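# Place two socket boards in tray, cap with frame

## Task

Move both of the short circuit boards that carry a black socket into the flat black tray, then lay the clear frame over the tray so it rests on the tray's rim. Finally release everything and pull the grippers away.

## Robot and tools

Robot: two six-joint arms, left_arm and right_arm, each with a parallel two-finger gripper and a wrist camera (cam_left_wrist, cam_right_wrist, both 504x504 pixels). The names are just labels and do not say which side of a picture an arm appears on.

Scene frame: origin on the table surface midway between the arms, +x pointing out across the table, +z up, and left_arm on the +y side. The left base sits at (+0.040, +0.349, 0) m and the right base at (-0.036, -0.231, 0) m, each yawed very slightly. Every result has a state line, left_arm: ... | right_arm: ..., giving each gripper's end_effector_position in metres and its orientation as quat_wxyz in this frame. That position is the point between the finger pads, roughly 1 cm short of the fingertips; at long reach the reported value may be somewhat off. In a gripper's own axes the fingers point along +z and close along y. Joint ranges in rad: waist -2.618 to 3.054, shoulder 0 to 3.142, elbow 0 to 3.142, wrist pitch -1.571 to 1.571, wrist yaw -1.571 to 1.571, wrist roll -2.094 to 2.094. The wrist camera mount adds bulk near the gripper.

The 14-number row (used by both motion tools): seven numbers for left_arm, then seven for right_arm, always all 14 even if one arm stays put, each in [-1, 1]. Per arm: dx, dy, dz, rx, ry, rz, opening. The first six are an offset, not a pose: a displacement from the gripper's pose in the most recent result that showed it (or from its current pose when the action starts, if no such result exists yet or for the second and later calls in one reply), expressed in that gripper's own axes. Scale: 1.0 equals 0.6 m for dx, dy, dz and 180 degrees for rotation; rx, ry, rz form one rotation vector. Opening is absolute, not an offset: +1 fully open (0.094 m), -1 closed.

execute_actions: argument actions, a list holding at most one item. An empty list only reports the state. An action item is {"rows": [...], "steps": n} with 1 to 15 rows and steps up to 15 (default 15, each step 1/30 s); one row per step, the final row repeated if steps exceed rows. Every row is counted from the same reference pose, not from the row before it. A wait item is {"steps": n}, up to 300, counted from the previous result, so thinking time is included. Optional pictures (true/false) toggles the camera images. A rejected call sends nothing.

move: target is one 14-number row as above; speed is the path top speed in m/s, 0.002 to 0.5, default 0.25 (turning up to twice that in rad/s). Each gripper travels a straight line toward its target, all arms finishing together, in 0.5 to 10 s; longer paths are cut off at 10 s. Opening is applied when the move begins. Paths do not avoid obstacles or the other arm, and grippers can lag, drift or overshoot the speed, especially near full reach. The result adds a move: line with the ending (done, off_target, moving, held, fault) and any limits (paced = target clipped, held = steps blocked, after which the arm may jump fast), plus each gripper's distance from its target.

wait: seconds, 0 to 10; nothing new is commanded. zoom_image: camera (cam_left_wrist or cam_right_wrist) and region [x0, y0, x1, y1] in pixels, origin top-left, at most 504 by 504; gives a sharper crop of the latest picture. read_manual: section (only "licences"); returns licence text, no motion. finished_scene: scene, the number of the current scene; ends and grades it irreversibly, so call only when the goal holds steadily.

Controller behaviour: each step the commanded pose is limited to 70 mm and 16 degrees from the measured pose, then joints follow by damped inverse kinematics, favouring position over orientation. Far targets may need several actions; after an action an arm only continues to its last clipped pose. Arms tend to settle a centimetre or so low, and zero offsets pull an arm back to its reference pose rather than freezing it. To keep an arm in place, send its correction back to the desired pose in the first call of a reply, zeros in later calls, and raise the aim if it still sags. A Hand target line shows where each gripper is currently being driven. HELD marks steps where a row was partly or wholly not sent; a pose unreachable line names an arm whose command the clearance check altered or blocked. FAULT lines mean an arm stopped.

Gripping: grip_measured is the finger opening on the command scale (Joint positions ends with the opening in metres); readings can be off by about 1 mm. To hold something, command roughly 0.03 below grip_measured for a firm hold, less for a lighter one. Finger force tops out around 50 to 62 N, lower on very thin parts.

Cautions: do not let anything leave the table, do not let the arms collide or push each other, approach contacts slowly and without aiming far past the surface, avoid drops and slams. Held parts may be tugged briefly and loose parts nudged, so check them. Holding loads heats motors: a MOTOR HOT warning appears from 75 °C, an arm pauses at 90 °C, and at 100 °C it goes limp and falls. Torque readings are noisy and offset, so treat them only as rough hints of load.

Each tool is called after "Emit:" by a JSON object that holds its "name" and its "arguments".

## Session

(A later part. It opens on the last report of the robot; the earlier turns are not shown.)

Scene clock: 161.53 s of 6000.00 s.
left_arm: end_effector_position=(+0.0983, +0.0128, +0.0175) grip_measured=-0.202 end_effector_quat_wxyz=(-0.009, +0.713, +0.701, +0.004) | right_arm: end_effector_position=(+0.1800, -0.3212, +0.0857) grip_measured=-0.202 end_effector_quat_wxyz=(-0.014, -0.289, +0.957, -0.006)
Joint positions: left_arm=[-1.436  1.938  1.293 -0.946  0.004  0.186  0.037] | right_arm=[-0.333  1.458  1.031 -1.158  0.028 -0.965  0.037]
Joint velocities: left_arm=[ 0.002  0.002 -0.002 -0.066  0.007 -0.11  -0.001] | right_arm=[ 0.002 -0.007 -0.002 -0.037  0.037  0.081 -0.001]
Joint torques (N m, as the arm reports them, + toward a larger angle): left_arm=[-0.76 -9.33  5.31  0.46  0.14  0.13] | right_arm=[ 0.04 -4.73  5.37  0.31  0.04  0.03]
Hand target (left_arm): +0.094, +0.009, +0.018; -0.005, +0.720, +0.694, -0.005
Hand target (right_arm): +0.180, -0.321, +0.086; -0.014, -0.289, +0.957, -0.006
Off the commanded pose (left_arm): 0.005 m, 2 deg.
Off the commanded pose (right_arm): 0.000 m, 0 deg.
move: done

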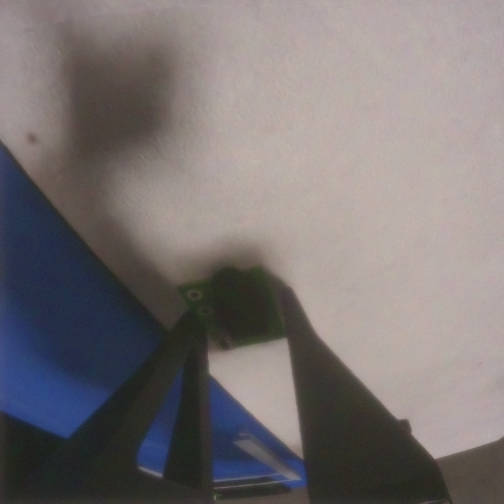

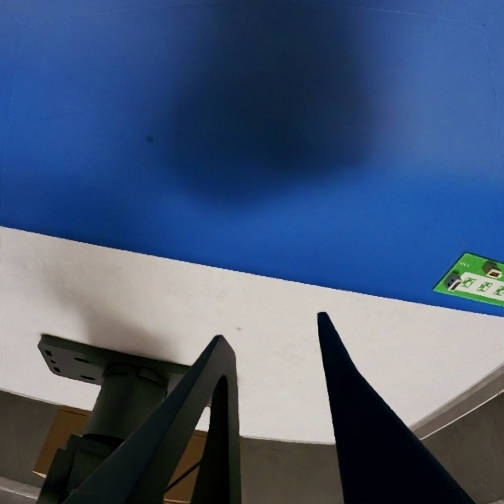

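Emit:
{"name": "move", "arguments": {"target": [0,0,0,0,0,0,-0.73,0,0,0,0,0,0,-0.2]}}

Emit:
{"name": "move", "arguments": {"target": [0,0,-0.17,0,-0.015,0,-0.73,0,0,0,0,0,0,-0.2]}}

Emit:
{"name": "move", "arguments": {"target": [0.55,0.24,-0.11,0,0,0,-0.73,0,0,0,0,0,0,-0.2], "speed": 0.3}}

Emit:
{"name": "move", "arguments": {"target": [0.26,0.08,0.1,0,0,-0.5,-0.73,0,0,0,0,0,0,-0.2], "speed": 0.35}}

Scene clock: 167.03 s of 6000.00 s.
left_arm: end_effector_position=(+0.0984, +0.0125, +0.0175) grip_measured=-0.694 end_effector_quat_wxyz=(-0.008, +0.713, +0.701, +0.004) | right_arm: end_effector_position=(+0.1800, -0.3212, +0.0857) grip_measured=-0.202 end_effector_quat_wxyz=(-0.014, -0.289, +0.957, -0.006)
Joint positions: left_arm=[-1.436  1.938  1.293 -0.944  0.004  0.186  0.014] | right_arm=[-0.333  1.458  1.031 -1.158  0.028 -0.965  0.037]
Joint velocities: left_arm=[-0.012 -0.007 -0.002  0.007 -0.037 -0.037  0.   ] | right_arm=[-0.012 -0.002  0.007 -0.066 -0.022  0.022 -0.001]
Joint torques (N m, as the arm reports them, + toward a larger angle): left_arm=[-0.1  -9.06  5.78  0.2   0.02  0.02] | right_arm=[ 0.05 -4.73  5.35  0.31  0.03  0.02]
Hand target (left_arm): +0.098, +0.013, +0.017; -0.009, +0.713, +0.701, +0.004
Hand target (right_arm): +0.180, -0.321, +0.086; -0.014, -0.289, +0.957, -0.006
Off the commanded pose (left_arm): 0.000 m, 0 deg.
Off the commanded pose (right_arm): 0.000 m, 0 deg.
After step 90, 1.80 s passed at rest.
move: done

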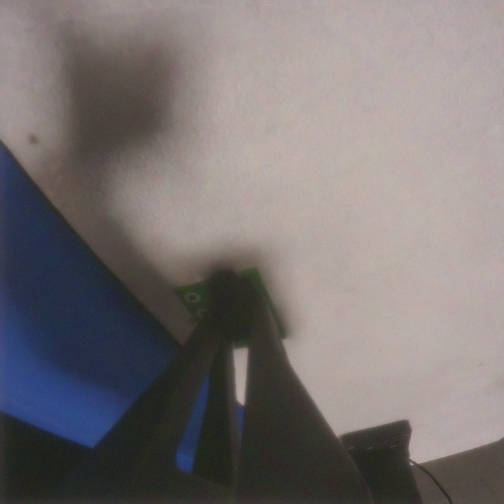

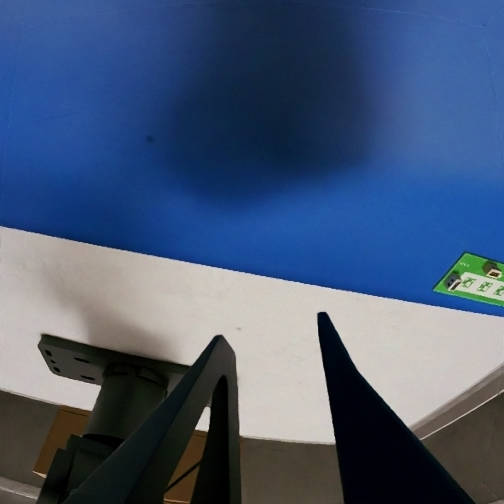

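Scene clock: 168.17 s of 6000.00 s.
left_arm: end_effector_position=(+0.0980, +0.0147, +0.1119) grip_measured=-0.694 end_effector_quat_wxyz=(+0.003, +0.713, +0.701, -0.004) | right_arm: end_effector_position=(+0.1800, -0.3212, +0.0857) grip_measured=-0.202 end_effector_quat_wxyz=(-0.014, -0.289, +0.957, -0.006)
Joint positions: left_arm=[-1.436  1.822  1.527 -1.266  0.004  0.186  0.014] | right_arm=[-0.333  1.458  1.031 -1.158  0.028 -0.965  0.037]
Joint velocities: left_arm=[ 0.002  0.002 -0.002 -0.007  0.022 -0.022  0.   ] | right_arm=[-0.007 -0.017 -0.002 -0.095 -0.051  0.007 -0.   ]
Joint torques (N m, as the arm reports them, + toward a larger angle): left_arm=[ 0.81 -8.82  8.62  0.21  0.1   0.04] | right_arm=[ 0.03 -4.74  5.33  0.32  0.03  0.03]
Hand target (left_arm): +0.100, +0.011, +0.120; +0.009, +0.713, +0.701, -0.013
Hand target (right_arm): +0.180, -0.321, +0.086; -0.014, -0.289, +0.957, -0.006
Off the commanded pose (left_arm): 0.009 m, 1 deg.
Off the commanded pose (right_arm): 0.000 m, 0 deg.
move: done

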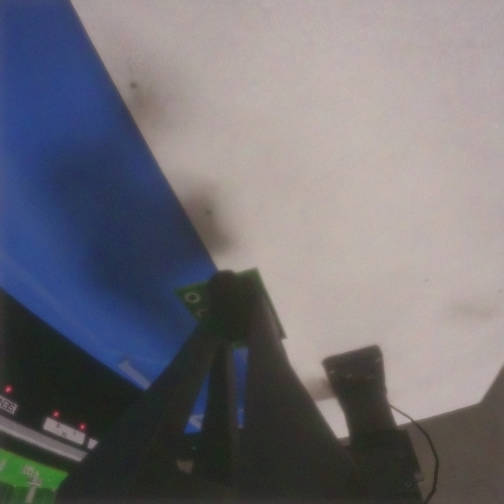

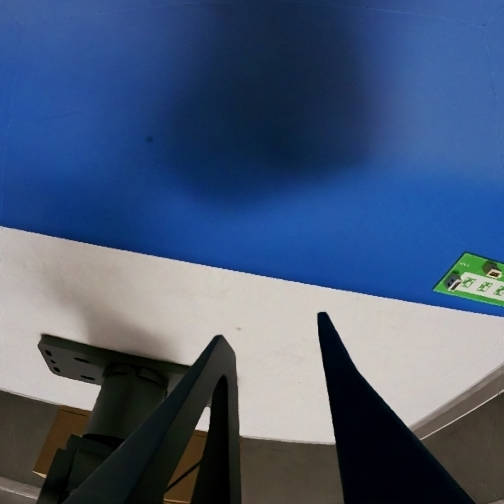

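Scene clock: 170.20 s of 6000.00 s.
left_arm: end_effector_position=(+0.2451, +0.3464, +0.1660) grip_measured=-0.694 end_effector_quat_wxyz=(-0.013, +0.713, +0.701, +0.000) | right_arm: end_effector_position=(+0.1800, -0.3212, +0.0857) grip_measured=-0.202 end_effector_quat_wxyz=(-0.014, -0.289, +0.957, -0.006)
Joint positions: left_arm=[-0.069  1.342  1.256 -1.502 -0.018  1.551  0.014] | right_arm=[-0.333  1.458  1.031 -1.158  0.028 -0.965  0.037]
Joint velocities: left_arm=[ 0.007  0.017 -0.002  0.022 -0.007  0.022 -0.   ] | right_arm=[-0.002  0.007 -0.002  0.051 -0.022 -0.022 -0.   ]
Joint torques (N m, as the arm reports them, + toward a larger angle): left_arm=[ 0.98 -3.66  8.92  0.03  0.26  0.09] | right_arm=[ 0.02 -4.76  5.39  0.32  0.04  0.02]
Hand target (left_arm): +0.247, +0.345, +0.173; -0.003, +0.713, +0.701, -0.005
Hand target (right_arm): +0.180, -0.321, +0.086; -0.014, -0.289, +0.957, -0.006
Off the commanded pose (left_arm): 0.010 m, 2 deg.
Off the commanded pose (right_arm): 0.000 m, 0 deg.
move: done

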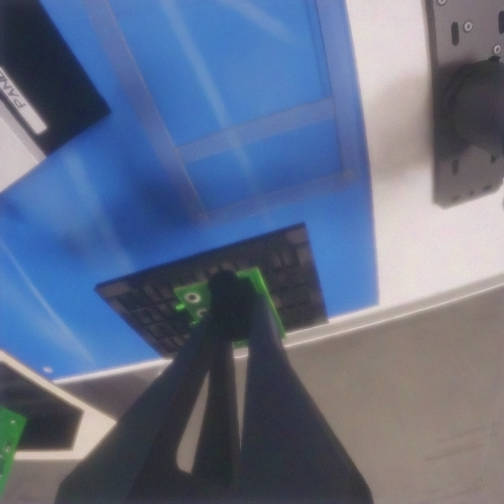

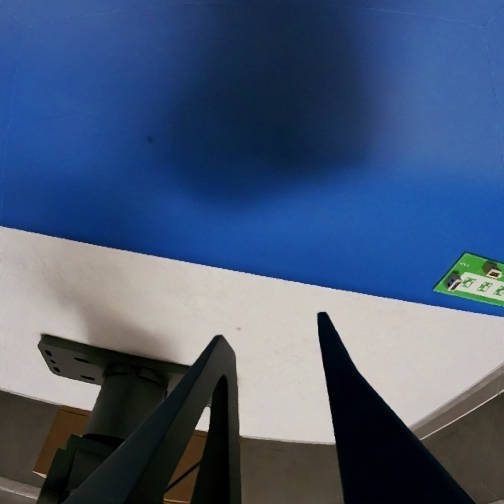

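Scene clock: 173.03 s of 6000.00 s.
left_arm: end_effector_position=(+0.2851, +0.4943, +0.0993) grip_measured=-0.694 end_effector_quat_wxyz=(-0.029, +0.018, +0.999, -0.004) | right_arm: end_effector_position=(+0.1800, -0.3212, +0.0857) grip_measured=-0.202 end_effector_quat_wxyz=(-0.014, -0.289, +0.957, -0.006)
Joint positions: left_arm=[ 0.483  1.678  1.303 -1.25  -0.022  0.553  0.014] | right_arm=[-0.333  1.458  1.031 -1.158  0.028 -0.965  0.037]
Joint velocities: left_arm=[-0.002 -0.017  0.007  0.007 -0.022 -0.11   0.001] | right_arm=[-0.027 -0.002 -0.002 -0.037  0.007 -0.066  0.   ]
Joint torques (N m, as the arm reports them, + toward a larger angle): left_arm=[ 0.81 -6.91  8.87  0.33 -0.01 -0.03] | right_arm=[ 0.   -4.73  5.36  0.3   0.04  0.02]
Hand target (left_arm): +0.294, +0.502, +0.107; -0.011, +0.008, +1.000, +0.008
Hand target (right_arm): +0.180, -0.321, +0.086; -0.014, -0.289, +0.957, -0.006
Off the commanded pose (left_arm): 0.015 m, 3 deg.
Off the commanded pose (right_arm): 0.000 m, 0 deg.
move: off_target (left_arm)

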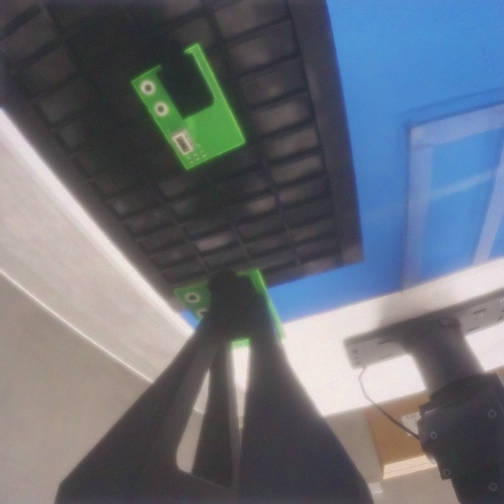

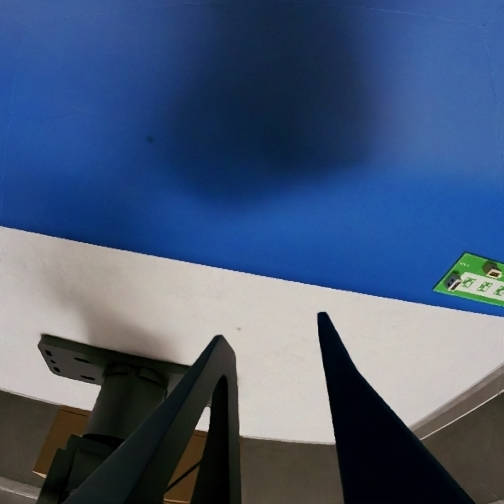

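Emit:
{"name": "move", "arguments": {"target": [-0.015,0,0.122,0,-0.016,0,-0.73,0,0,0,0,0,0,-0.2], "speed": 0.06}}

Emit:
{"name": "move", "arguments": {"target": [0,0,0,0,0,0,-0.4,0,0,0,0,0,0,-0.2]}}

Emit:
{"name": "move", "arguments": {"target": [0,0,-0.16,0,-0.01,0,-0.4,0,0,0,0,0,0,-0.2]}}

Emit:
{"name": "move", "arguments": {"target": [0.1,-0.28,0,0,0,0,0,0,0,0,0,0,0,-0.2]}}

Scene clock: 179.17 s of 6000.00 s.
left_arm: end_effector_position=(+0.2850, +0.4928, +0.0278) grip_measured=-0.694 end_effector_quat_wxyz=(-0.019, +0.017, +1.000, -0.002) | right_arm: end_effector_position=(+0.1800, -0.3212, +0.0857) grip_measured=-0.202 end_effector_quat_wxyz=(-0.014, -0.289, +0.957, -0.006)
Joint positions: left_arm=[ 0.483  1.732  1.07  -0.944 -0.015  0.55   0.014] | right_arm=[-0.333  1.458  1.031 -1.158  0.028 -0.965  0.037]
Joint velocities: left_arm=[-0.012 -0.007 -0.017 -0.051  0.037  0.037  0.001] | right_arm=[-0.002  0.002 -0.007 -0.007  0.022  0.022  0.   ]
Joint torques (N m, as the arm reports them, + toward a larger angle): left_arm=[-0.05 -7.2   4.96  0.58  0.16  0.09] | right_arm=[ 0.1  -4.7   5.36  0.31  0.04  0.01]
Hand target (left_arm): +0.291, +0.493, +0.026; -0.004, +0.018, +1.000, -0.005
Hand target (right_arm): +0.180, -0.321, +0.086; -0.014, -0.289, +0.957, -0.006
Off the commanded pose (left_arm): 0.005 m, 2 deg.
Off the commanded pose (right_arm): 0.000 m, 0 deg.
After step 90, 1.53 s passed at rest.
move: done

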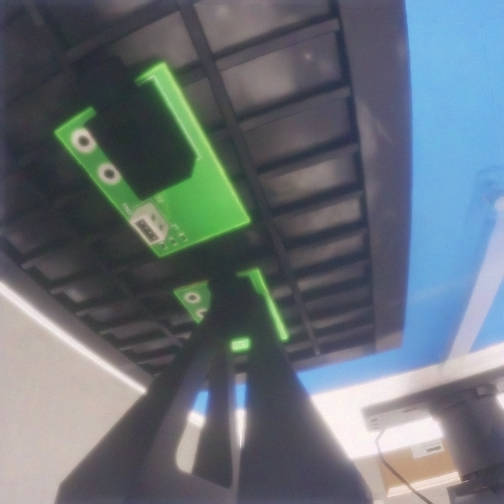

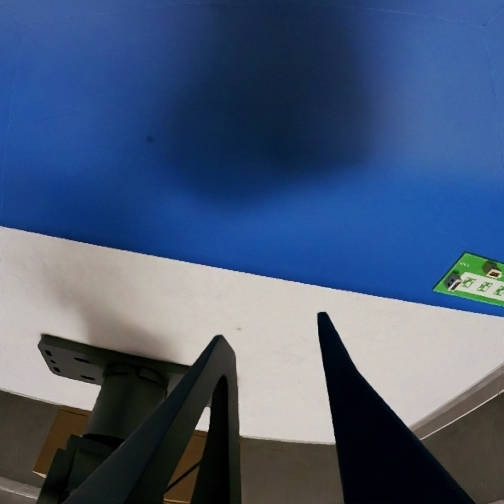

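Scene clock: 179.67 s of 6000.00 s.
left_arm: end_effector_position=(+0.2850, +0.4928, +0.0278) grip_measured=-0.402 end_effector_quat_wxyz=(-0.019, +0.017, +1.000, -0.002) | right_arm: end_effector_position=(+0.1800, -0.3212, +0.0857) grip_measured=-0.202 end_effector_quat_wxyz=(-0.014, -0.289, +0.957, -0.006)
Joint positions: left_arm=[ 0.483  1.732  1.07  -0.944 -0.015  0.55   0.028] | right_arm=[-0.333  1.458  1.031 -1.158  0.028 -0.965  0.037]
Joint velocities: left_arm=[ 0.002  0.007  0.002  0.007 -0.022  0.037 -0.001] | right_arm=[ 0.007  0.002 -0.012 -0.066 -0.051 -0.11  -0.   ]
Joint torques (N m, as the arm reports them, + toward a larger angle): left_arm=[ 0.   -7.02  5.7   0.24  0.06  0.04] | right_arm=[ 0.04 -4.74  5.34  0.32  0.03  0.01]
Hand target (left_arm): +0.285, +0.493, +0.028; -0.019, +0.017, +1.000, -0.002
Hand target (right_arm): +0.180, -0.321, +0.086; -0.014, -0.289, +0.957, -0.006
Off the commanded pose (left_arm): 0.000 m, 0 deg.
Off the commanded pose (right_arm): 0.000 m, 0 deg.
move: done

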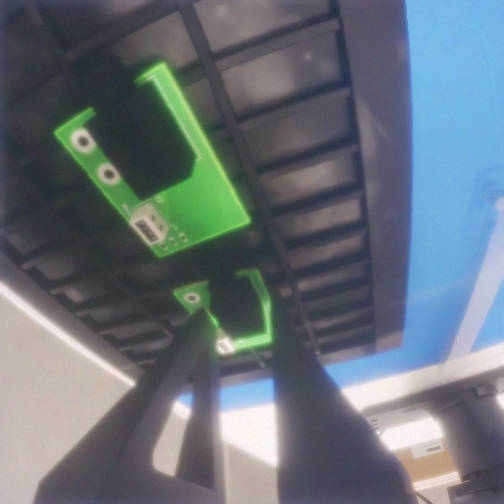

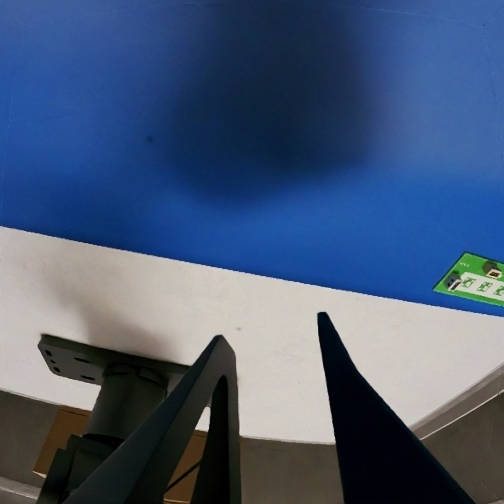

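Scene clock: 180.77 s of 6000.00 s.
left_arm: end_effector_position=(+0.2847, +0.4926, +0.1160) grip_measured=-0.402 end_effector_quat_wxyz=(-0.016, +0.017, +1.000, -0.000) | right_arm: end_effector_position=(+0.1800, -0.3212, +0.0857) grip_measured=-0.202 end_effector_quat_wxyz=(-0.014, -0.289, +0.957, -0.006)
Joint positions: left_arm=[ 0.483  1.641  1.331 -1.288 -0.015  0.55   0.028] | right_arm=[-0.333  1.458  1.031 -1.158  0.028 -0.965  0.037]
Joint velocities: left_arm=[ 0.007 -0.012 -0.002 -0.007 -0.007  0.051  0.002] | right_arm=[-0.017  0.002 -0.012  0.095 -0.037  0.007 -0.001]
Joint torques (N m, as the arm reports them, + toward a larger angle): left_arm=[ 0.47 -7.33  8.48  0.2   0.18  0.13] | right_arm=[ 0.03 -4.71  5.35  0.32  0.03  0.03]
Hand target (left_arm): +0.287, +0.494, +0.124; -0.003, +0.017, +1.000, -0.002
Hand target (right_arm): +0.180, -0.321, +0.086; -0.014, -0.289, +0.957, -0.006
Off the commanded pose (left_arm): 0.009 m, 1 deg.
Off the commanded pose (right_arm): 0.000 m, 0 deg.
move: done

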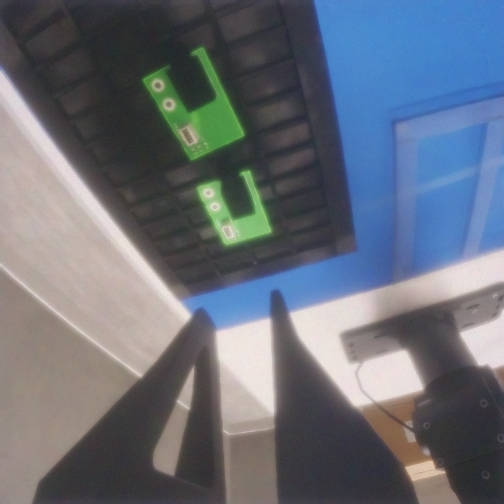

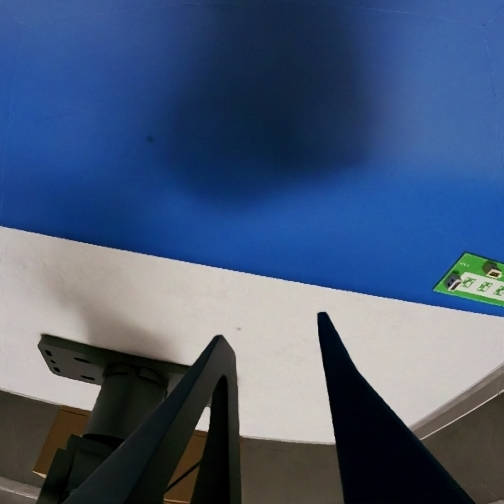

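Scene clock: 182.23 s of 6000.00 s.
left_arm: end_effector_position=(+0.2233, +0.3280, +0.1169) grip_measured=-0.002 end_effector_quat_wxyz=(-0.017, +0.018, +1.000, +0.000) | right_arm: end_effector_position=(+0.1800, -0.3212, +0.0857) grip_measured=-0.202 end_effector_quat_wxyz=(-0.014, -0.289, +0.957, -0.006)
Joint positions: left_arm=[-0.154  1.266  1.005 -1.344  0.003 -0.084  0.047] | right_arm=[-0.333  1.458  1.031 -1.158  0.028 -0.965  0.037]
Joint velocities: left_arm=[-0.002  0.007 -0.002 -0.066  0.022  0.022 -0.001] | right_arm=[-0.007  0.007 -0.007 -0.007  0.037 -0.037 -0.   ]
Joint torques (N m, as the arm reports them, + toward a larger angle): left_arm=[-0.81 -4.95  5.65  0.22  0.07 -0.04] | right_arm=[ 0.05 -4.71  5.35  0.32  0.05  0.02]
Hand target (left_arm): +0.220, +0.326, +0.119; -0.013, +0.017, +1.000, +0.001
Hand target (right_arm): +0.180, -0.321, +0.086; -0.014, -0.289, +0.957, -0.006
Off the commanded pose (left_arm): 0.005 m, 0 deg.
Off the commanded pose (right_arm): 0.000 m, 0 deg.
move: done

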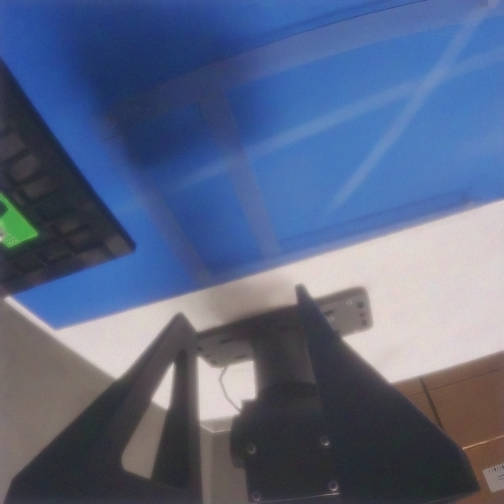

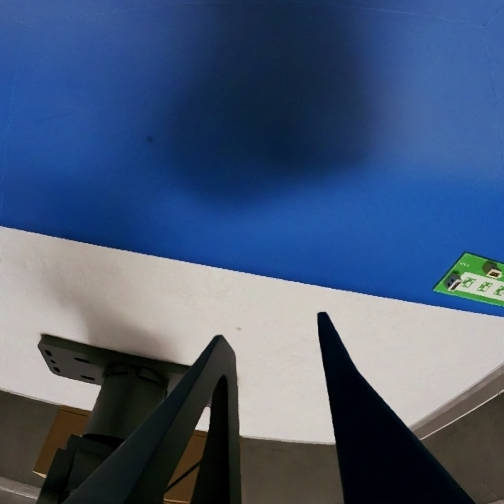

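Emit:
{"name": "move", "arguments": {"target": [-0.005,-0.022,0.11,0,-0.01,0,0,0,0,0,0,0,0,-0.2], "speed": 0.08}}

Scene clock: 208.13 s of 6000.00 s.
left_arm: end_effector_position=(+0.2213, +0.3164, +0.0528) grip_measured=-0.002 end_effector_quat_wxyz=(-0.007, +0.017, +1.000, -0.000) | right_arm: end_effector_position=(+0.1800, -0.3212, +0.0857) grip_measured=-0.202 end_effector_quat_wxyz=(-0.014, -0.289, +0.957, -0.006)
Joint positions: left_arm=[-0.218  1.284  0.76  -1.06   0.003 -0.148  0.047] | right_arm=[-0.333  1.458  1.031 -1.158  0.028 -0.965  0.037]
Joint velocities: left_arm=[-0.022  0.012  0.007 -0.066 -0.037  0.007 -0.   ] | right_arm=[ 0.002 -0.012  0.002  0.066 -0.022  0.022  0.   ]
Joint torques (N m, as the arm reports them, + toward a larger angle): left_arm=[-0.99 -3.22  5.72  0.53 -0.01 -0.09] | right_arm=[ 0.02 -4.7   5.37  0.32  0.04  0.02]
Hand target (left_arm): +0.224, +0.314, +0.051; -0.001, +0.018, +1.000, -0.000
Hand target (right_arm): +0.180, -0.321, +0.086; -0.014, -0.289, +0.957, -0.006
Off the commanded pose (left_arm): 0.003 m, 1 deg.
Off the commanded pose (right_arm): 0.000 m, 0 deg.
After step 90, 21.47 s passed at rest.
move: done

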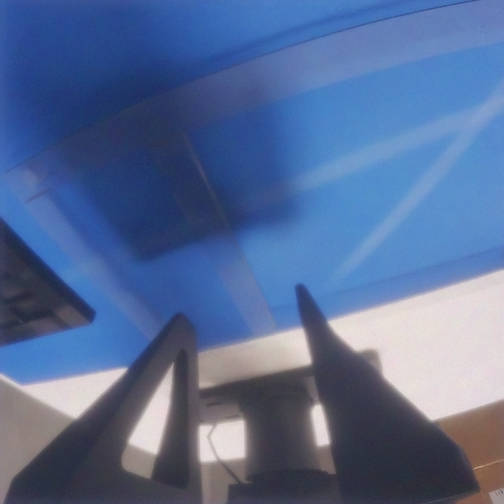

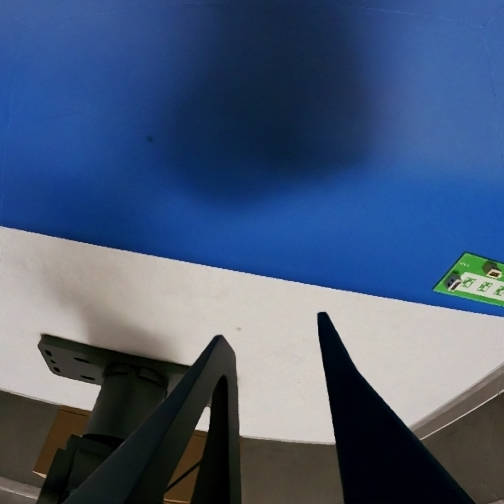

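Emit:
{"name": "move", "arguments": {"target": [-0.005,0,0.052,0,0,0,-0.2,0,0,0,0,0,0,-0.2], "speed": 0.05}}

Emit:
{"name": "move", "arguments": {"target": [0,0,0,0,0,0,-0.76,0,0,0,0,0,0,-0.2]}}

Scene clock: 211.80 s of 6000.00 s.
left_arm: end_effector_position=(+0.2197, +0.3164, +0.0444) grip_measured=-0.198 end_effector_quat_wxyz=(-0.002, +0.017, +1.000, -0.002) | right_arm: end_effector_position=(+0.1800, -0.3212, +0.0857) grip_measured=-0.202 end_effector_quat_wxyz=(-0.014, -0.289, +0.957, -0.006)
Joint positions: left_arm=[-0.218  1.278  0.721 -1.018  0.004 -0.149  0.038] | right_arm=[-0.333  1.458  1.031 -1.158  0.028 -0.965  0.037]
Joint velocities: left_arm=[ 0.007  0.007 -0.002  0.037 -0.007  0.037  0.   ] | right_arm=[ 0.012 -0.002 -0.007  0.037 -0.051  0.022  0.001]
Joint torques (N m, as the arm reports them, + toward a larger angle): left_arm=[-0.08  0.82  1.46  1.42  0.02  0.01] | right_arm=[ 0.02 -4.7   5.37  0.31  0.04  0.01]
Hand target (left_arm): +0.221, +0.316, +0.024; -0.007, +0.017, +1.000, -0.000
Hand target (right_arm): +0.180, -0.321, +0.086; -0.014, -0.289, +0.957, -0.006
Off the commanded pose (left_arm): 0.023 m, 1 deg.
Off the commanded pose (right_arm): 0.000 m, 0 deg.
move: off_target (left_arm)

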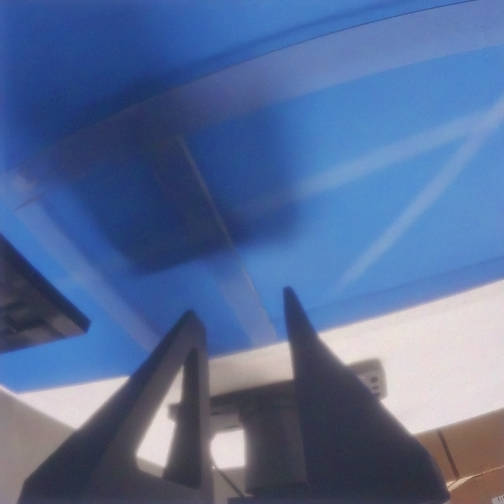

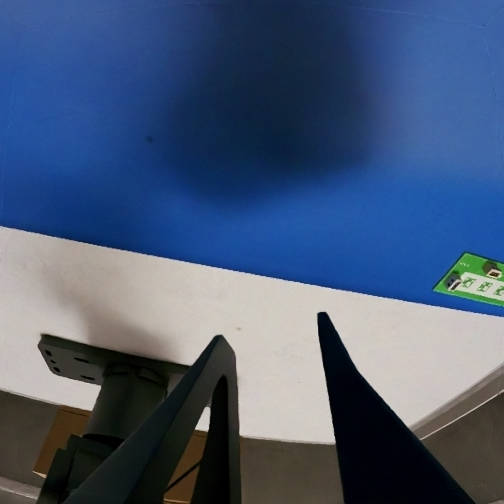

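Scene clock: 212.30 s of 6000.00 s.
left_arm: end_effector_position=(+0.2194, +0.3165, +0.0454) grip_measured=-0.758 end_effector_quat_wxyz=(-0.001, +0.017, +1.000, -0.002) | right_arm: end_effector_position=(+0.1800, -0.3212, +0.0857) grip_measured=-0.202 end_effector_quat_wxyz=(-0.014, -0.289, +0.957, -0.006)
Joint positions: left_arm=[-0.218  1.273  0.722 -1.021  0.004 -0.149  0.011] | right_arm=[-0.333  1.458  1.031 -1.158  0.028 -0.965  0.037]
Joint velocities: left_arm=[-0.007 -0.007  0.002  0.007  0.007  0.007 -0.002] | right_arm=[ 0.012 -0.002 -0.012  0.007  0.037 -0.007  0.   ]
Joint torques (N m, as the arm reports them, + toward a larger angle): left_arm=[-0.08 -2.93  6.05  0.38  0.02  0.03] | right_arm=[ 0.04 -4.73  5.37  0.31  0.04  0.02]
Hand target (left_arm): +0.220, +0.316, +0.044; -0.002, +0.017, +1.000, -0.002
Hand target (right_arm): +0.180, -0.321, +0.086; -0.014, -0.289, +0.957, -0.006
Off the commanded pose (left_arm): 0.001 m, 0 deg.
Off the commanded pose (right_arm): 0.000 m, 0 deg.
move: done

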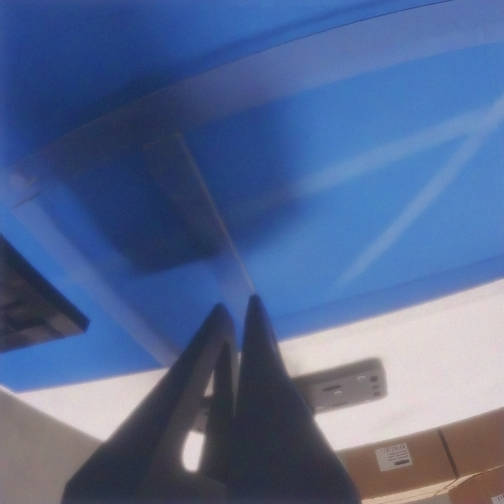

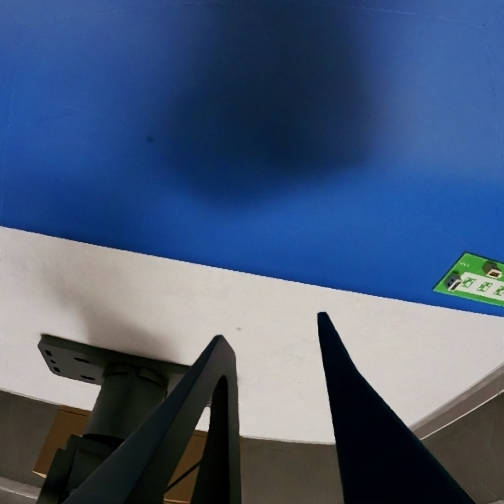

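Emit:
{"name": "move", "arguments": {"target": [0,0,-0.07,0,0,0,-0.76,0,0,0,0,0,0,-0.2]}}

Emit:
{"name": "move", "arguments": {"target": [0.075,-0.09,0,0,0,0.49,0,0,0,0,0,0,0,-0.2], "speed": 0.35}}

Scene clock: 218.40 s of 6000.00 s.
left_arm: end_effector_position=(+0.2129, +0.3177, +0.0776) grip_measured=-0.758 end_effector_quat_wxyz=(-0.020, +0.017, +1.000, +0.001) | right_arm: end_effector_position=(+0.1800, -0.3212, +0.0857) grip_measured=-0.202 end_effector_quat_wxyz=(-0.014, -0.289, +0.957, -0.006)
Joint positions: left_arm=[-0.218  1.251  0.838 -1.197  0.004 -0.149  0.011] | right_arm=[-0.333  1.458  1.031 -1.158  0.028 -0.965  0.037]
Joint velocities: left_arm=[-0.017  0.007 -0.007 -0.037 -0.037  0.007 -0.001] | right_arm=[ 0.002 -0.007 -0.002  0.007 -0.022  0.007 -0.001]
Joint torques (N m, as the arm reports them, + toward a larger angle): left_arm=[ 0.1  -4.83  8.73  0.17  0.05  0.04] | right_arm=[ 0.02 -4.72  5.36  0.31  0.03  0.02]
Hand target (left_arm): +0.219, +0.317, +0.087; -0.002, +0.017, +1.000, -0.002
Hand target (right_arm): +0.180, -0.321, +0.086; -0.014, -0.289, +0.957, -0.006
Off the commanded pose (left_arm): 0.012 m, 2 deg.
Off the commanded pose (right_arm): 0.000 m, 0 deg.
After step 90, 2.10 s passed at rest.
move: off_target (left_arm)

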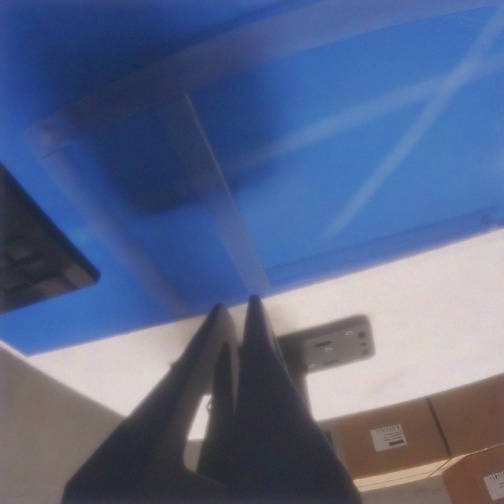

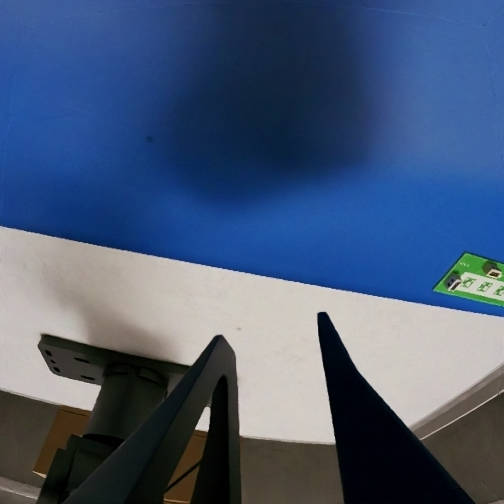

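Scene clock: 221.20 s of 6000.00 s.
left_arm: end_effector_position=(+0.1724, +0.2657, +0.0785) grip_measured=-0.002 end_effector_quat_wxyz=(-0.016, +0.700, +0.714, -0.005) | right_arm: end_effector_position=(+0.1800, -0.3212, +0.0857) grip_measured=-0.202 end_effector_quat_wxyz=(-0.014, -0.289, +0.957, -0.006)
Joint positions: left_arm=[-0.601  1.161  0.786 -1.229  0.004  0.983  0.047] | right_arm=[-0.333  1.458  1.031 -1.158  0.028 -0.965  0.037]
Joint velocities: left_arm=[-0.012 -0.007  0.007  0.11   0.022 -0.022 -0.001] | right_arm=[ 0.012  0.007  0.002 -0.066 -0.022 -0.007  0.   ]
Joint torques (N m, as the arm reports them, + toward a larger angle): left_arm=[-0.84 -4.05  5.64  0.07  0.15  0.12] | right_arm=[ 0.04 -4.74  5.35  0.31  0.04  0.02]
Hand target (left_arm): +0.167, +0.265, +0.080; -0.014, +0.708, +0.706, -0.012
Hand target (right_arm): +0.180, -0.321, +0.086; -0.014, -0.289, +0.957, -0.006
Off the commanded pose (left_arm): 0.006 m, 2 deg.
Off the commanded pose (right_arm): 0.000 m, 0 deg.
move: done

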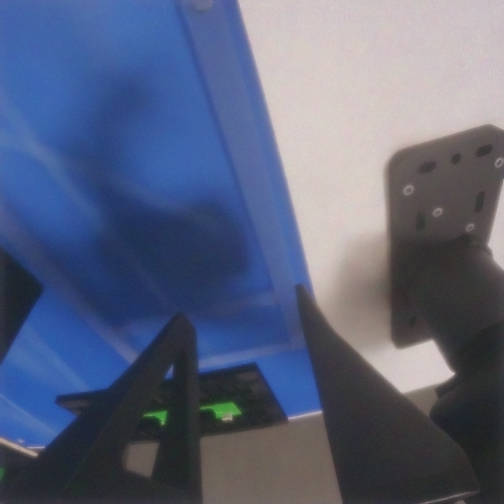

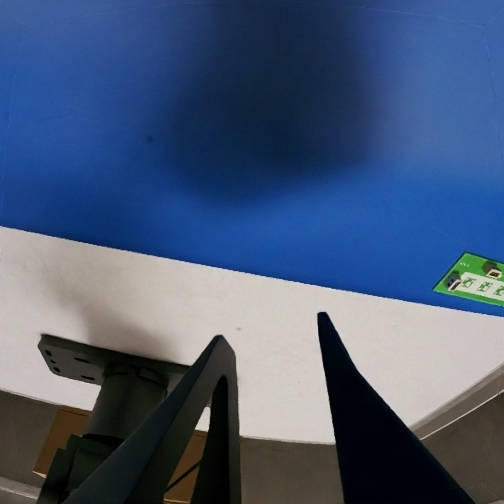

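Emit:
{"name": "move", "arguments": {"target": [0.185,0.09,0,0,0,-0.49,-0.2,0,0,0,0,0,0,-0.2], "speed": 0.35}}

Emit:
{"name": "move", "arguments": {"target": [-0.005,0,0.03,0,-0.015,0,-0.2,0,0,0,0,0,0,-0.2], "speed": 0.05}}

Scene clock: 229.67 s of 6000.00 s.
left_arm: end_effector_position=(+0.2110, +0.3742, +0.0718) grip_measured=-0.198 end_effector_quat_wxyz=(-0.037, +0.017, +0.999, +0.001) | right_arm: end_effector_position=(+0.1800, -0.3212, +0.0857) grip_measured=-0.202 end_effector_quat_wxyz=(-0.014, -0.289, +0.957, -0.006)
Joint positions: left_arm=[ 0.091  1.279  0.832 -1.197 -0.012  0.158  0.038] | right_arm=[-0.333  1.458  1.031 -1.158  0.028 -0.965  0.037]
Joint velocities: left_arm=[-0.027  0.002 -0.017 -0.007 -0.037  0.007  0.001] | right_arm=[-0.002 -0.017  0.007  0.051 -0.022  0.022  0.   ]
Joint torques (N m, as the arm reports them, + toward a larger angle): left_arm=[ 0.4  -2.9   8.91  0.36 -0.07 -0.08] | right_arm=[ 0.03 -4.76  5.35  0.33  0.05  0.02]
Hand target (left_arm): +0.223, +0.379, +0.078; -0.018, +0.006, +1.000, +0.007
Hand target (right_arm): +0.180, -0.321, +0.086; -0.014, -0.289, +0.957, -0.006
Off the commanded pose (left_arm): 0.015 m, 3 deg.
Off the commanded pose (right_arm): 0.000 m, 0 deg.
After step 90, 2.67 s passed at rest.
move: off_target (left_arm)

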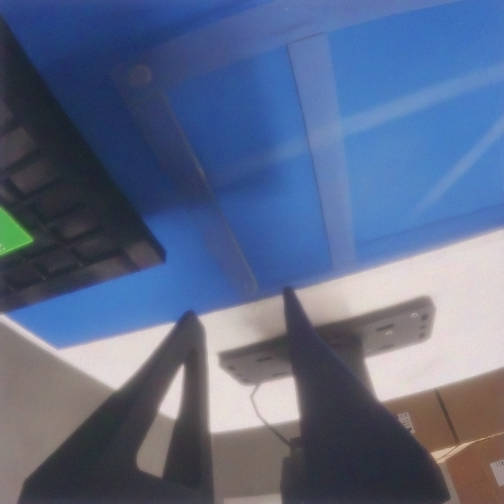

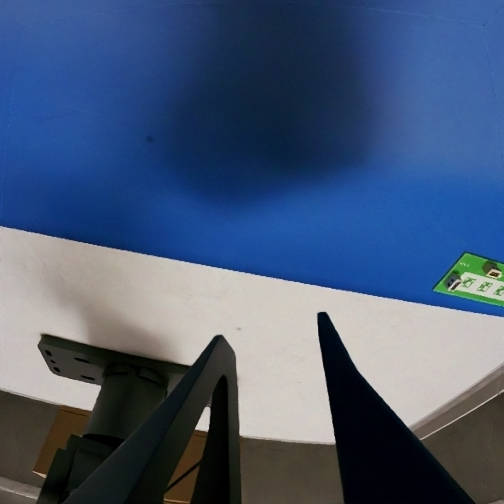

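Scene clock: 230.63 s of 6000.00 s.
left_arm: end_effector_position=(+0.2087, +0.3739, +0.0517) grip_measured=-0.198 end_effector_quat_wxyz=(-0.032, +0.016, +0.999, +0.002) | right_arm: end_effector_position=(+0.1800, -0.3212, +0.0857) grip_measured=-0.202 end_effector_quat_wxyz=(-0.014, -0.289, +0.957, -0.006)
Joint positions: left_arm=[ 0.091  1.279  0.75  -1.105 -0.012  0.158  0.038] | right_arm=[-0.333  1.458  1.031 -1.158  0.028 -0.965  0.037]
Joint velocities: left_arm=[-0.002 -0.017  0.012  0.051  0.007  0.037  0.001] | right_arm=[-0.007 -0.017  0.002  0.022 -0.037 -0.037  0.001]
Joint torques (N m, as the arm reports them, + toward a larger angle): left_arm=[ 0.36 -5.23  5.36  0.32  0.09  0.06] | right_arm=[ 0.02 -4.73  5.33  0.31  0.04  0.02]
Hand target (left_arm): +0.213, +0.374, +0.054; -0.014, +0.016, +1.000, +0.001
Hand target (right_arm): +0.180, -0.321, +0.086; -0.014, -0.289, +0.957, -0.006
Off the commanded pose (left_arm): 0.004 m, 2 deg.
Off the commanded pose (right_arm): 0.000 m, 0 deg.
move: done

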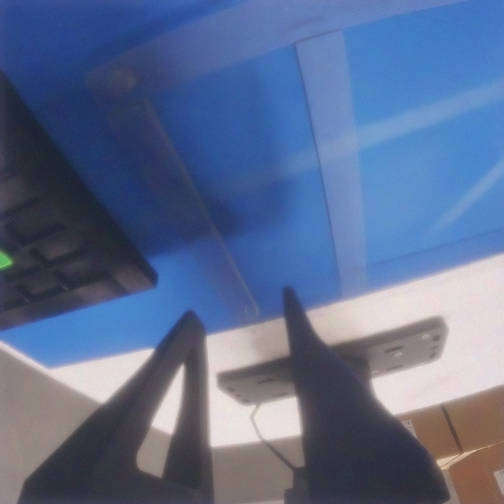

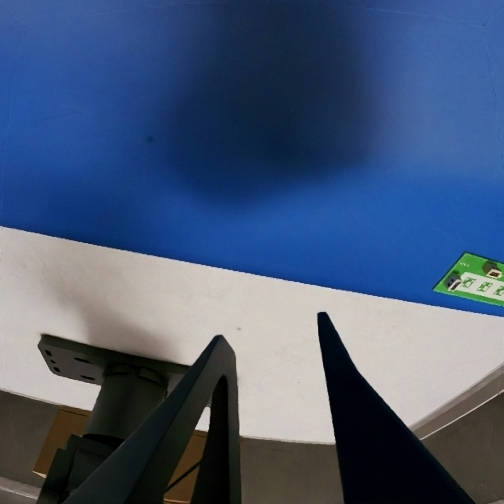

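Emit:
{"name": "move", "arguments": {"target": [-0.04,0.016,0.0,0,-0.03,-0.03,-0.2,0,0,0,0,0,0,-0.2], "speed": 0.05}}

Emit:
{"name": "move", "arguments": {"target": [0,0,0.035,0,0,0,-0.2,0,0,0,0,0,0,-0.2], "speed": 0.04}}

Scene clock: 234.77 s of 6000.00 s.
left_arm: end_effector_position=(+0.2280, +0.3820, +0.0513) grip_measured=-0.198 end_effector_quat_wxyz=(+0.009, -0.020, +1.000, +0.007) | right_arm: end_effector_position=(+0.1800, -0.3212, +0.0857) grip_measured=-0.202 end_effector_quat_wxyz=(-0.014, -0.289, +0.957, -0.006)
Joint positions: left_arm=[ 0.121  1.279  0.75  -1.023 -0.012  0.116  0.038] | right_arm=[-0.333  1.458  1.031 -1.158  0.028 -0.965  0.037]
Joint velocities: left_arm=[ 0.007 -0.012  0.007  0.051 -0.007 -0.022 -0.001] | right_arm=[ 0.002  0.002  0.007  0.022 -0.007  0.022 -0.   ]
Joint torques (N m, as the arm reports them, + toward a larger angle): left_arm=[ 1.11 -2.48  6.37  0.64  0.14 -0.03] | right_arm=[ 0.01 -4.74  5.38  0.31  0.03  0.03]
Hand target (left_arm): +0.233, +0.383, +0.050; +0.015, -0.031, +0.999, +0.003
Hand target (right_arm): +0.180, -0.321, +0.086; -0.014, -0.289, +0.957, -0.006
Off the commanded pose (left_arm): 0.005 m, 2 deg.
Off the commanded pose (right_arm): 0.000 m, 0 deg.
move: done

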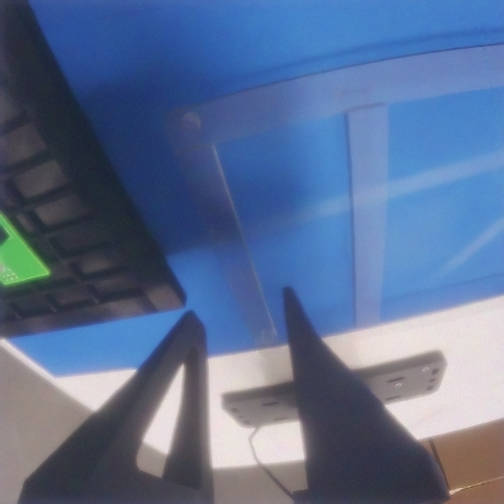

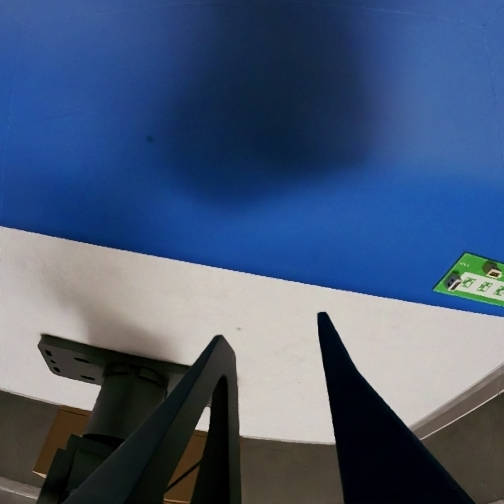

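Scene clock: 235.77 s of 6000.00 s.
left_arm: end_effector_position=(+0.2262, +0.3817, +0.0323) grip_measured=-0.198 end_effector_quat_wxyz=(+0.004, -0.020, +1.000, +0.007) | right_arm: end_effector_position=(+0.1800, -0.3212, +0.0857) grip_measured=-0.202 end_effector_quat_wxyz=(-0.014, -0.289, +0.957, -0.006)
Joint positions: left_arm=[ 0.121  1.309  0.692 -0.943 -0.012  0.116  0.038] | right_arm=[-0.333  1.458  1.031 -1.158  0.028 -0.965  0.037]
Joint velocities: left_arm=[-0.007  0.002  0.012 -0.022 -0.022  0.022  0.001] | right_arm=[ 0.002 -0.007  0.002  0.007 -0.007 -0.066 -0.   ]
Joint torques (N m, as the arm reports them, + toward a larger angle): left_arm=[-0.25 -2.86  5.44  0.46  0.01  0.07] | right_arm=[ 0.02 -4.72  5.35  0.3   0.03  0.02]
Hand target (left_arm): +0.229, +0.382, +0.030; +0.009, -0.020, +1.000, +0.007
Hand target (right_arm): +0.180, -0.321, +0.086; -0.014, -0.289, +0.957, -0.006
Off the commanded pose (left_arm): 0.003 m, 1 deg.
Off the commanded pose (right_arm): 0.000 m, 0 deg.
move: done

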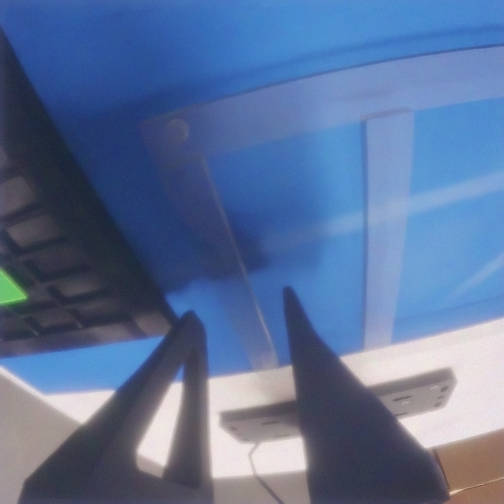

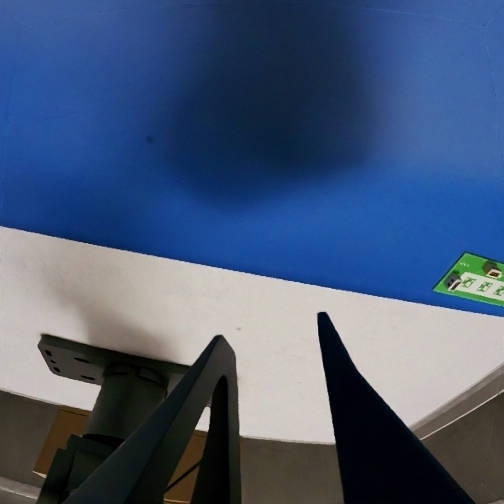

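Emit:
{"name": "move", "arguments": {"target": [0,0,0.024,0,0,0.012,-0.2,0,0,0,0,0,0,-0.2], "speed": 0.04}}

Emit:
{"name": "move", "arguments": {"target": [0,0,0,0,0,0,-0.76,0,0,0,0,0,0,-0.2]}}

Emit:
{"name": "move", "arguments": {"target": [0,0,-0.05,0,0,0,-0.76,0,0,0,0,0,0,-0.2], "speed": 0.03}}

Scene clock: 241.43 s of 6000.00 s.
left_arm: end_effector_position=(+0.2244, +0.3814, +0.0201) grip_measured=-0.198 end_effector_quat_wxyz=(+0.000, -0.006, +1.000, +0.006) | right_arm: end_effector_position=(+0.1800, -0.3212, +0.0857) grip_measured=-0.202 end_effector_quat_wxyz=(-0.014, -0.289, +0.957, -0.006)
Joint positions: left_arm=[ 0.121  1.333  0.656 -0.891 -0.012  0.142  0.038] | right_arm=[-0.333  1.458  1.031 -1.158  0.028 -0.965  0.037]
Joint velocities: left_arm=[ 0.017 -0.002  0.002  0.051  0.051  0.007 -0.   ] | right_arm=[-0.017  0.012  0.002 -0.022 -0.007 -0.095 -0.   ]
Joint torques (N m, as the arm reports them, + toward a larger angle): left_arm=[-0.16 -3.08  5.22  0.53 -0.05  0.14] | right_arm=[ 0.06 -4.73  5.36  0.31  0.03  0.02]
Hand target (left_arm): +0.226, +0.382, +0.018; +0.004, -0.001, +1.000, +0.007
Hand target (right_arm): +0.180, -0.321, +0.086; -0.014, -0.289, +0.957, -0.006
Off the commanded pose (left_arm): 0.003 m, 1 deg.
Off the commanded pose (right_arm): 0.000 m, 0 deg.
After step 90, 1.77 s passed at rest.
move: done

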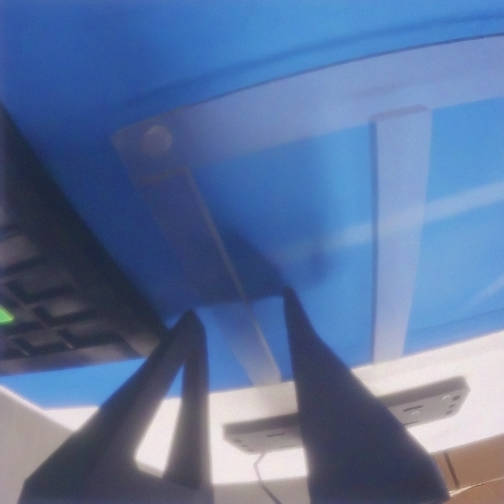

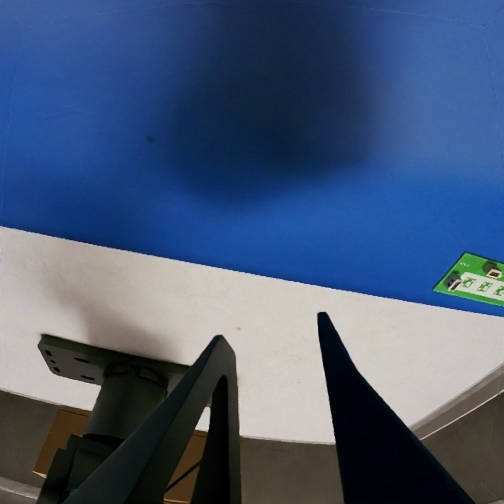

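Scene clock: 241.93 s of 6000.00 s.
left_arm: end_effector_position=(+0.2242, +0.3816, +0.0201) grip_measured=-0.729 end_effector_quat_wxyz=(+0.000, -0.006, +1.000, +0.007) | right_arm: end_effector_position=(+0.1800, -0.3212, +0.0857) grip_measured=-0.202 end_effector_quat_wxyz=(-0.014, -0.289, +0.957, -0.006)
Joint positions: left_arm=[ 0.121  1.333  0.656 -0.892 -0.014  0.143  0.013] | right_arm=[-0.333  1.458  1.031 -1.158  0.028 -0.965  0.037]
Joint velocities: left_arm=[-0.012  0.012 -0.007  0.037 -0.066  0.007  0.001] | right_arm=[ 0.017 -0.007  0.012 -0.022 -0.037 -0.037  0.001]
Joint torques (N m, as the arm reports them, + toward a larger angle): left_arm=[ 0.09 -3.52  5.72  0.27  0.04 -0.02] | right_arm=[ 0.05 -4.73  5.38  0.31  0.02  0.02]
Hand target (left_arm): +0.224, +0.381, +0.020; +0.000, -0.006, +1.000, +0.007
Hand target (right_arm): +0.180, -0.321, +0.086; -0.014, -0.289, +0.957, -0.006
Off the commanded pose (left_arm): 0.000 m, 0 deg.
Off the commanded pose (right_arm): 0.000 m, 0 deg.
move: done

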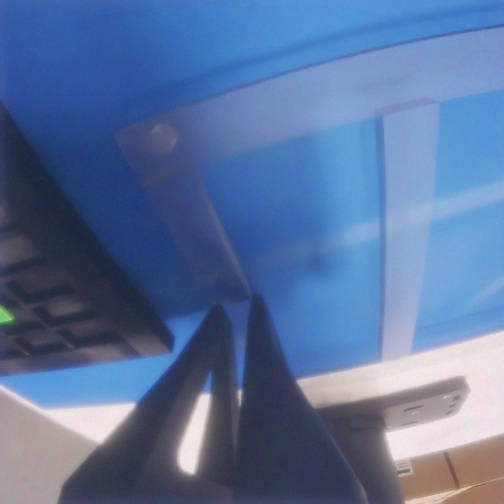

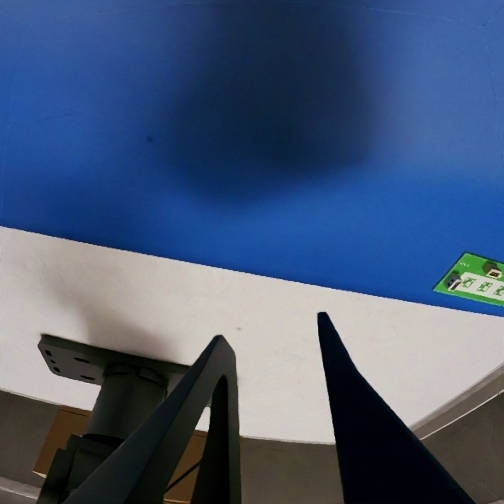

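Scene clock: 243.37 s of 6000.00 s.
left_arm: end_effector_position=(+0.2154, +0.3802, +0.0392) grip_measured=-0.729 end_effector_quat_wxyz=(-0.020, -0.006, +1.000, +0.004) | right_arm: end_effector_position=(+0.1800, -0.3212, +0.0857) grip_measured=-0.202 end_effector_quat_wxyz=(-0.014, -0.289, +0.957, -0.006)
Joint positions: left_arm=[ 0.121  1.304  0.717 -1.022 -0.014  0.143  0.013] | right_arm=[-0.333  1.458  1.031 -1.158  0.028 -0.965  0.037]
Joint velocities: left_arm=[ 0.012  0.007 -0.002 -0.037  0.007 -0.007  0.   ] | right_arm=[-0.012  0.002 -0.007 -0.022 -0.007  0.066  0.   ]
Joint torques (N m, as the arm reports them, + toward a larger angle): left_arm=[-0.06 -5.41  8.71  0.13  0.    0.03] | right_arm=[ 0.06 -4.73  5.35  0.31  0.04  0.01]
Hand target (left_arm): +0.224, +0.381, +0.050; +0.000, -0.006, +1.000, +0.007
Hand target (right_arm): +0.180, -0.321, +0.086; -0.014, -0.289, +0.957, -0.006
Off the commanded pose (left_arm): 0.014 m, 2 deg.
Off the commanded pose (right_arm): 0.000 m, 0 deg.
move: off_target (left_arm)

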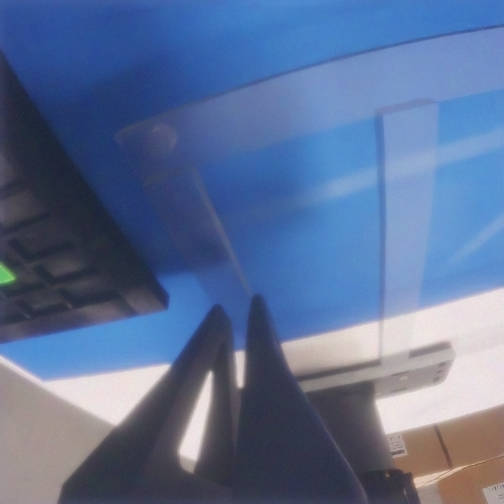

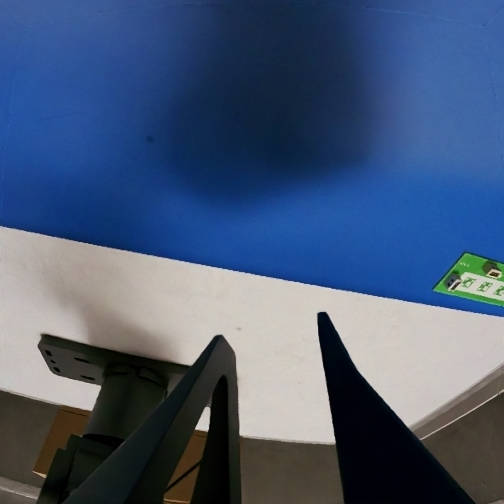

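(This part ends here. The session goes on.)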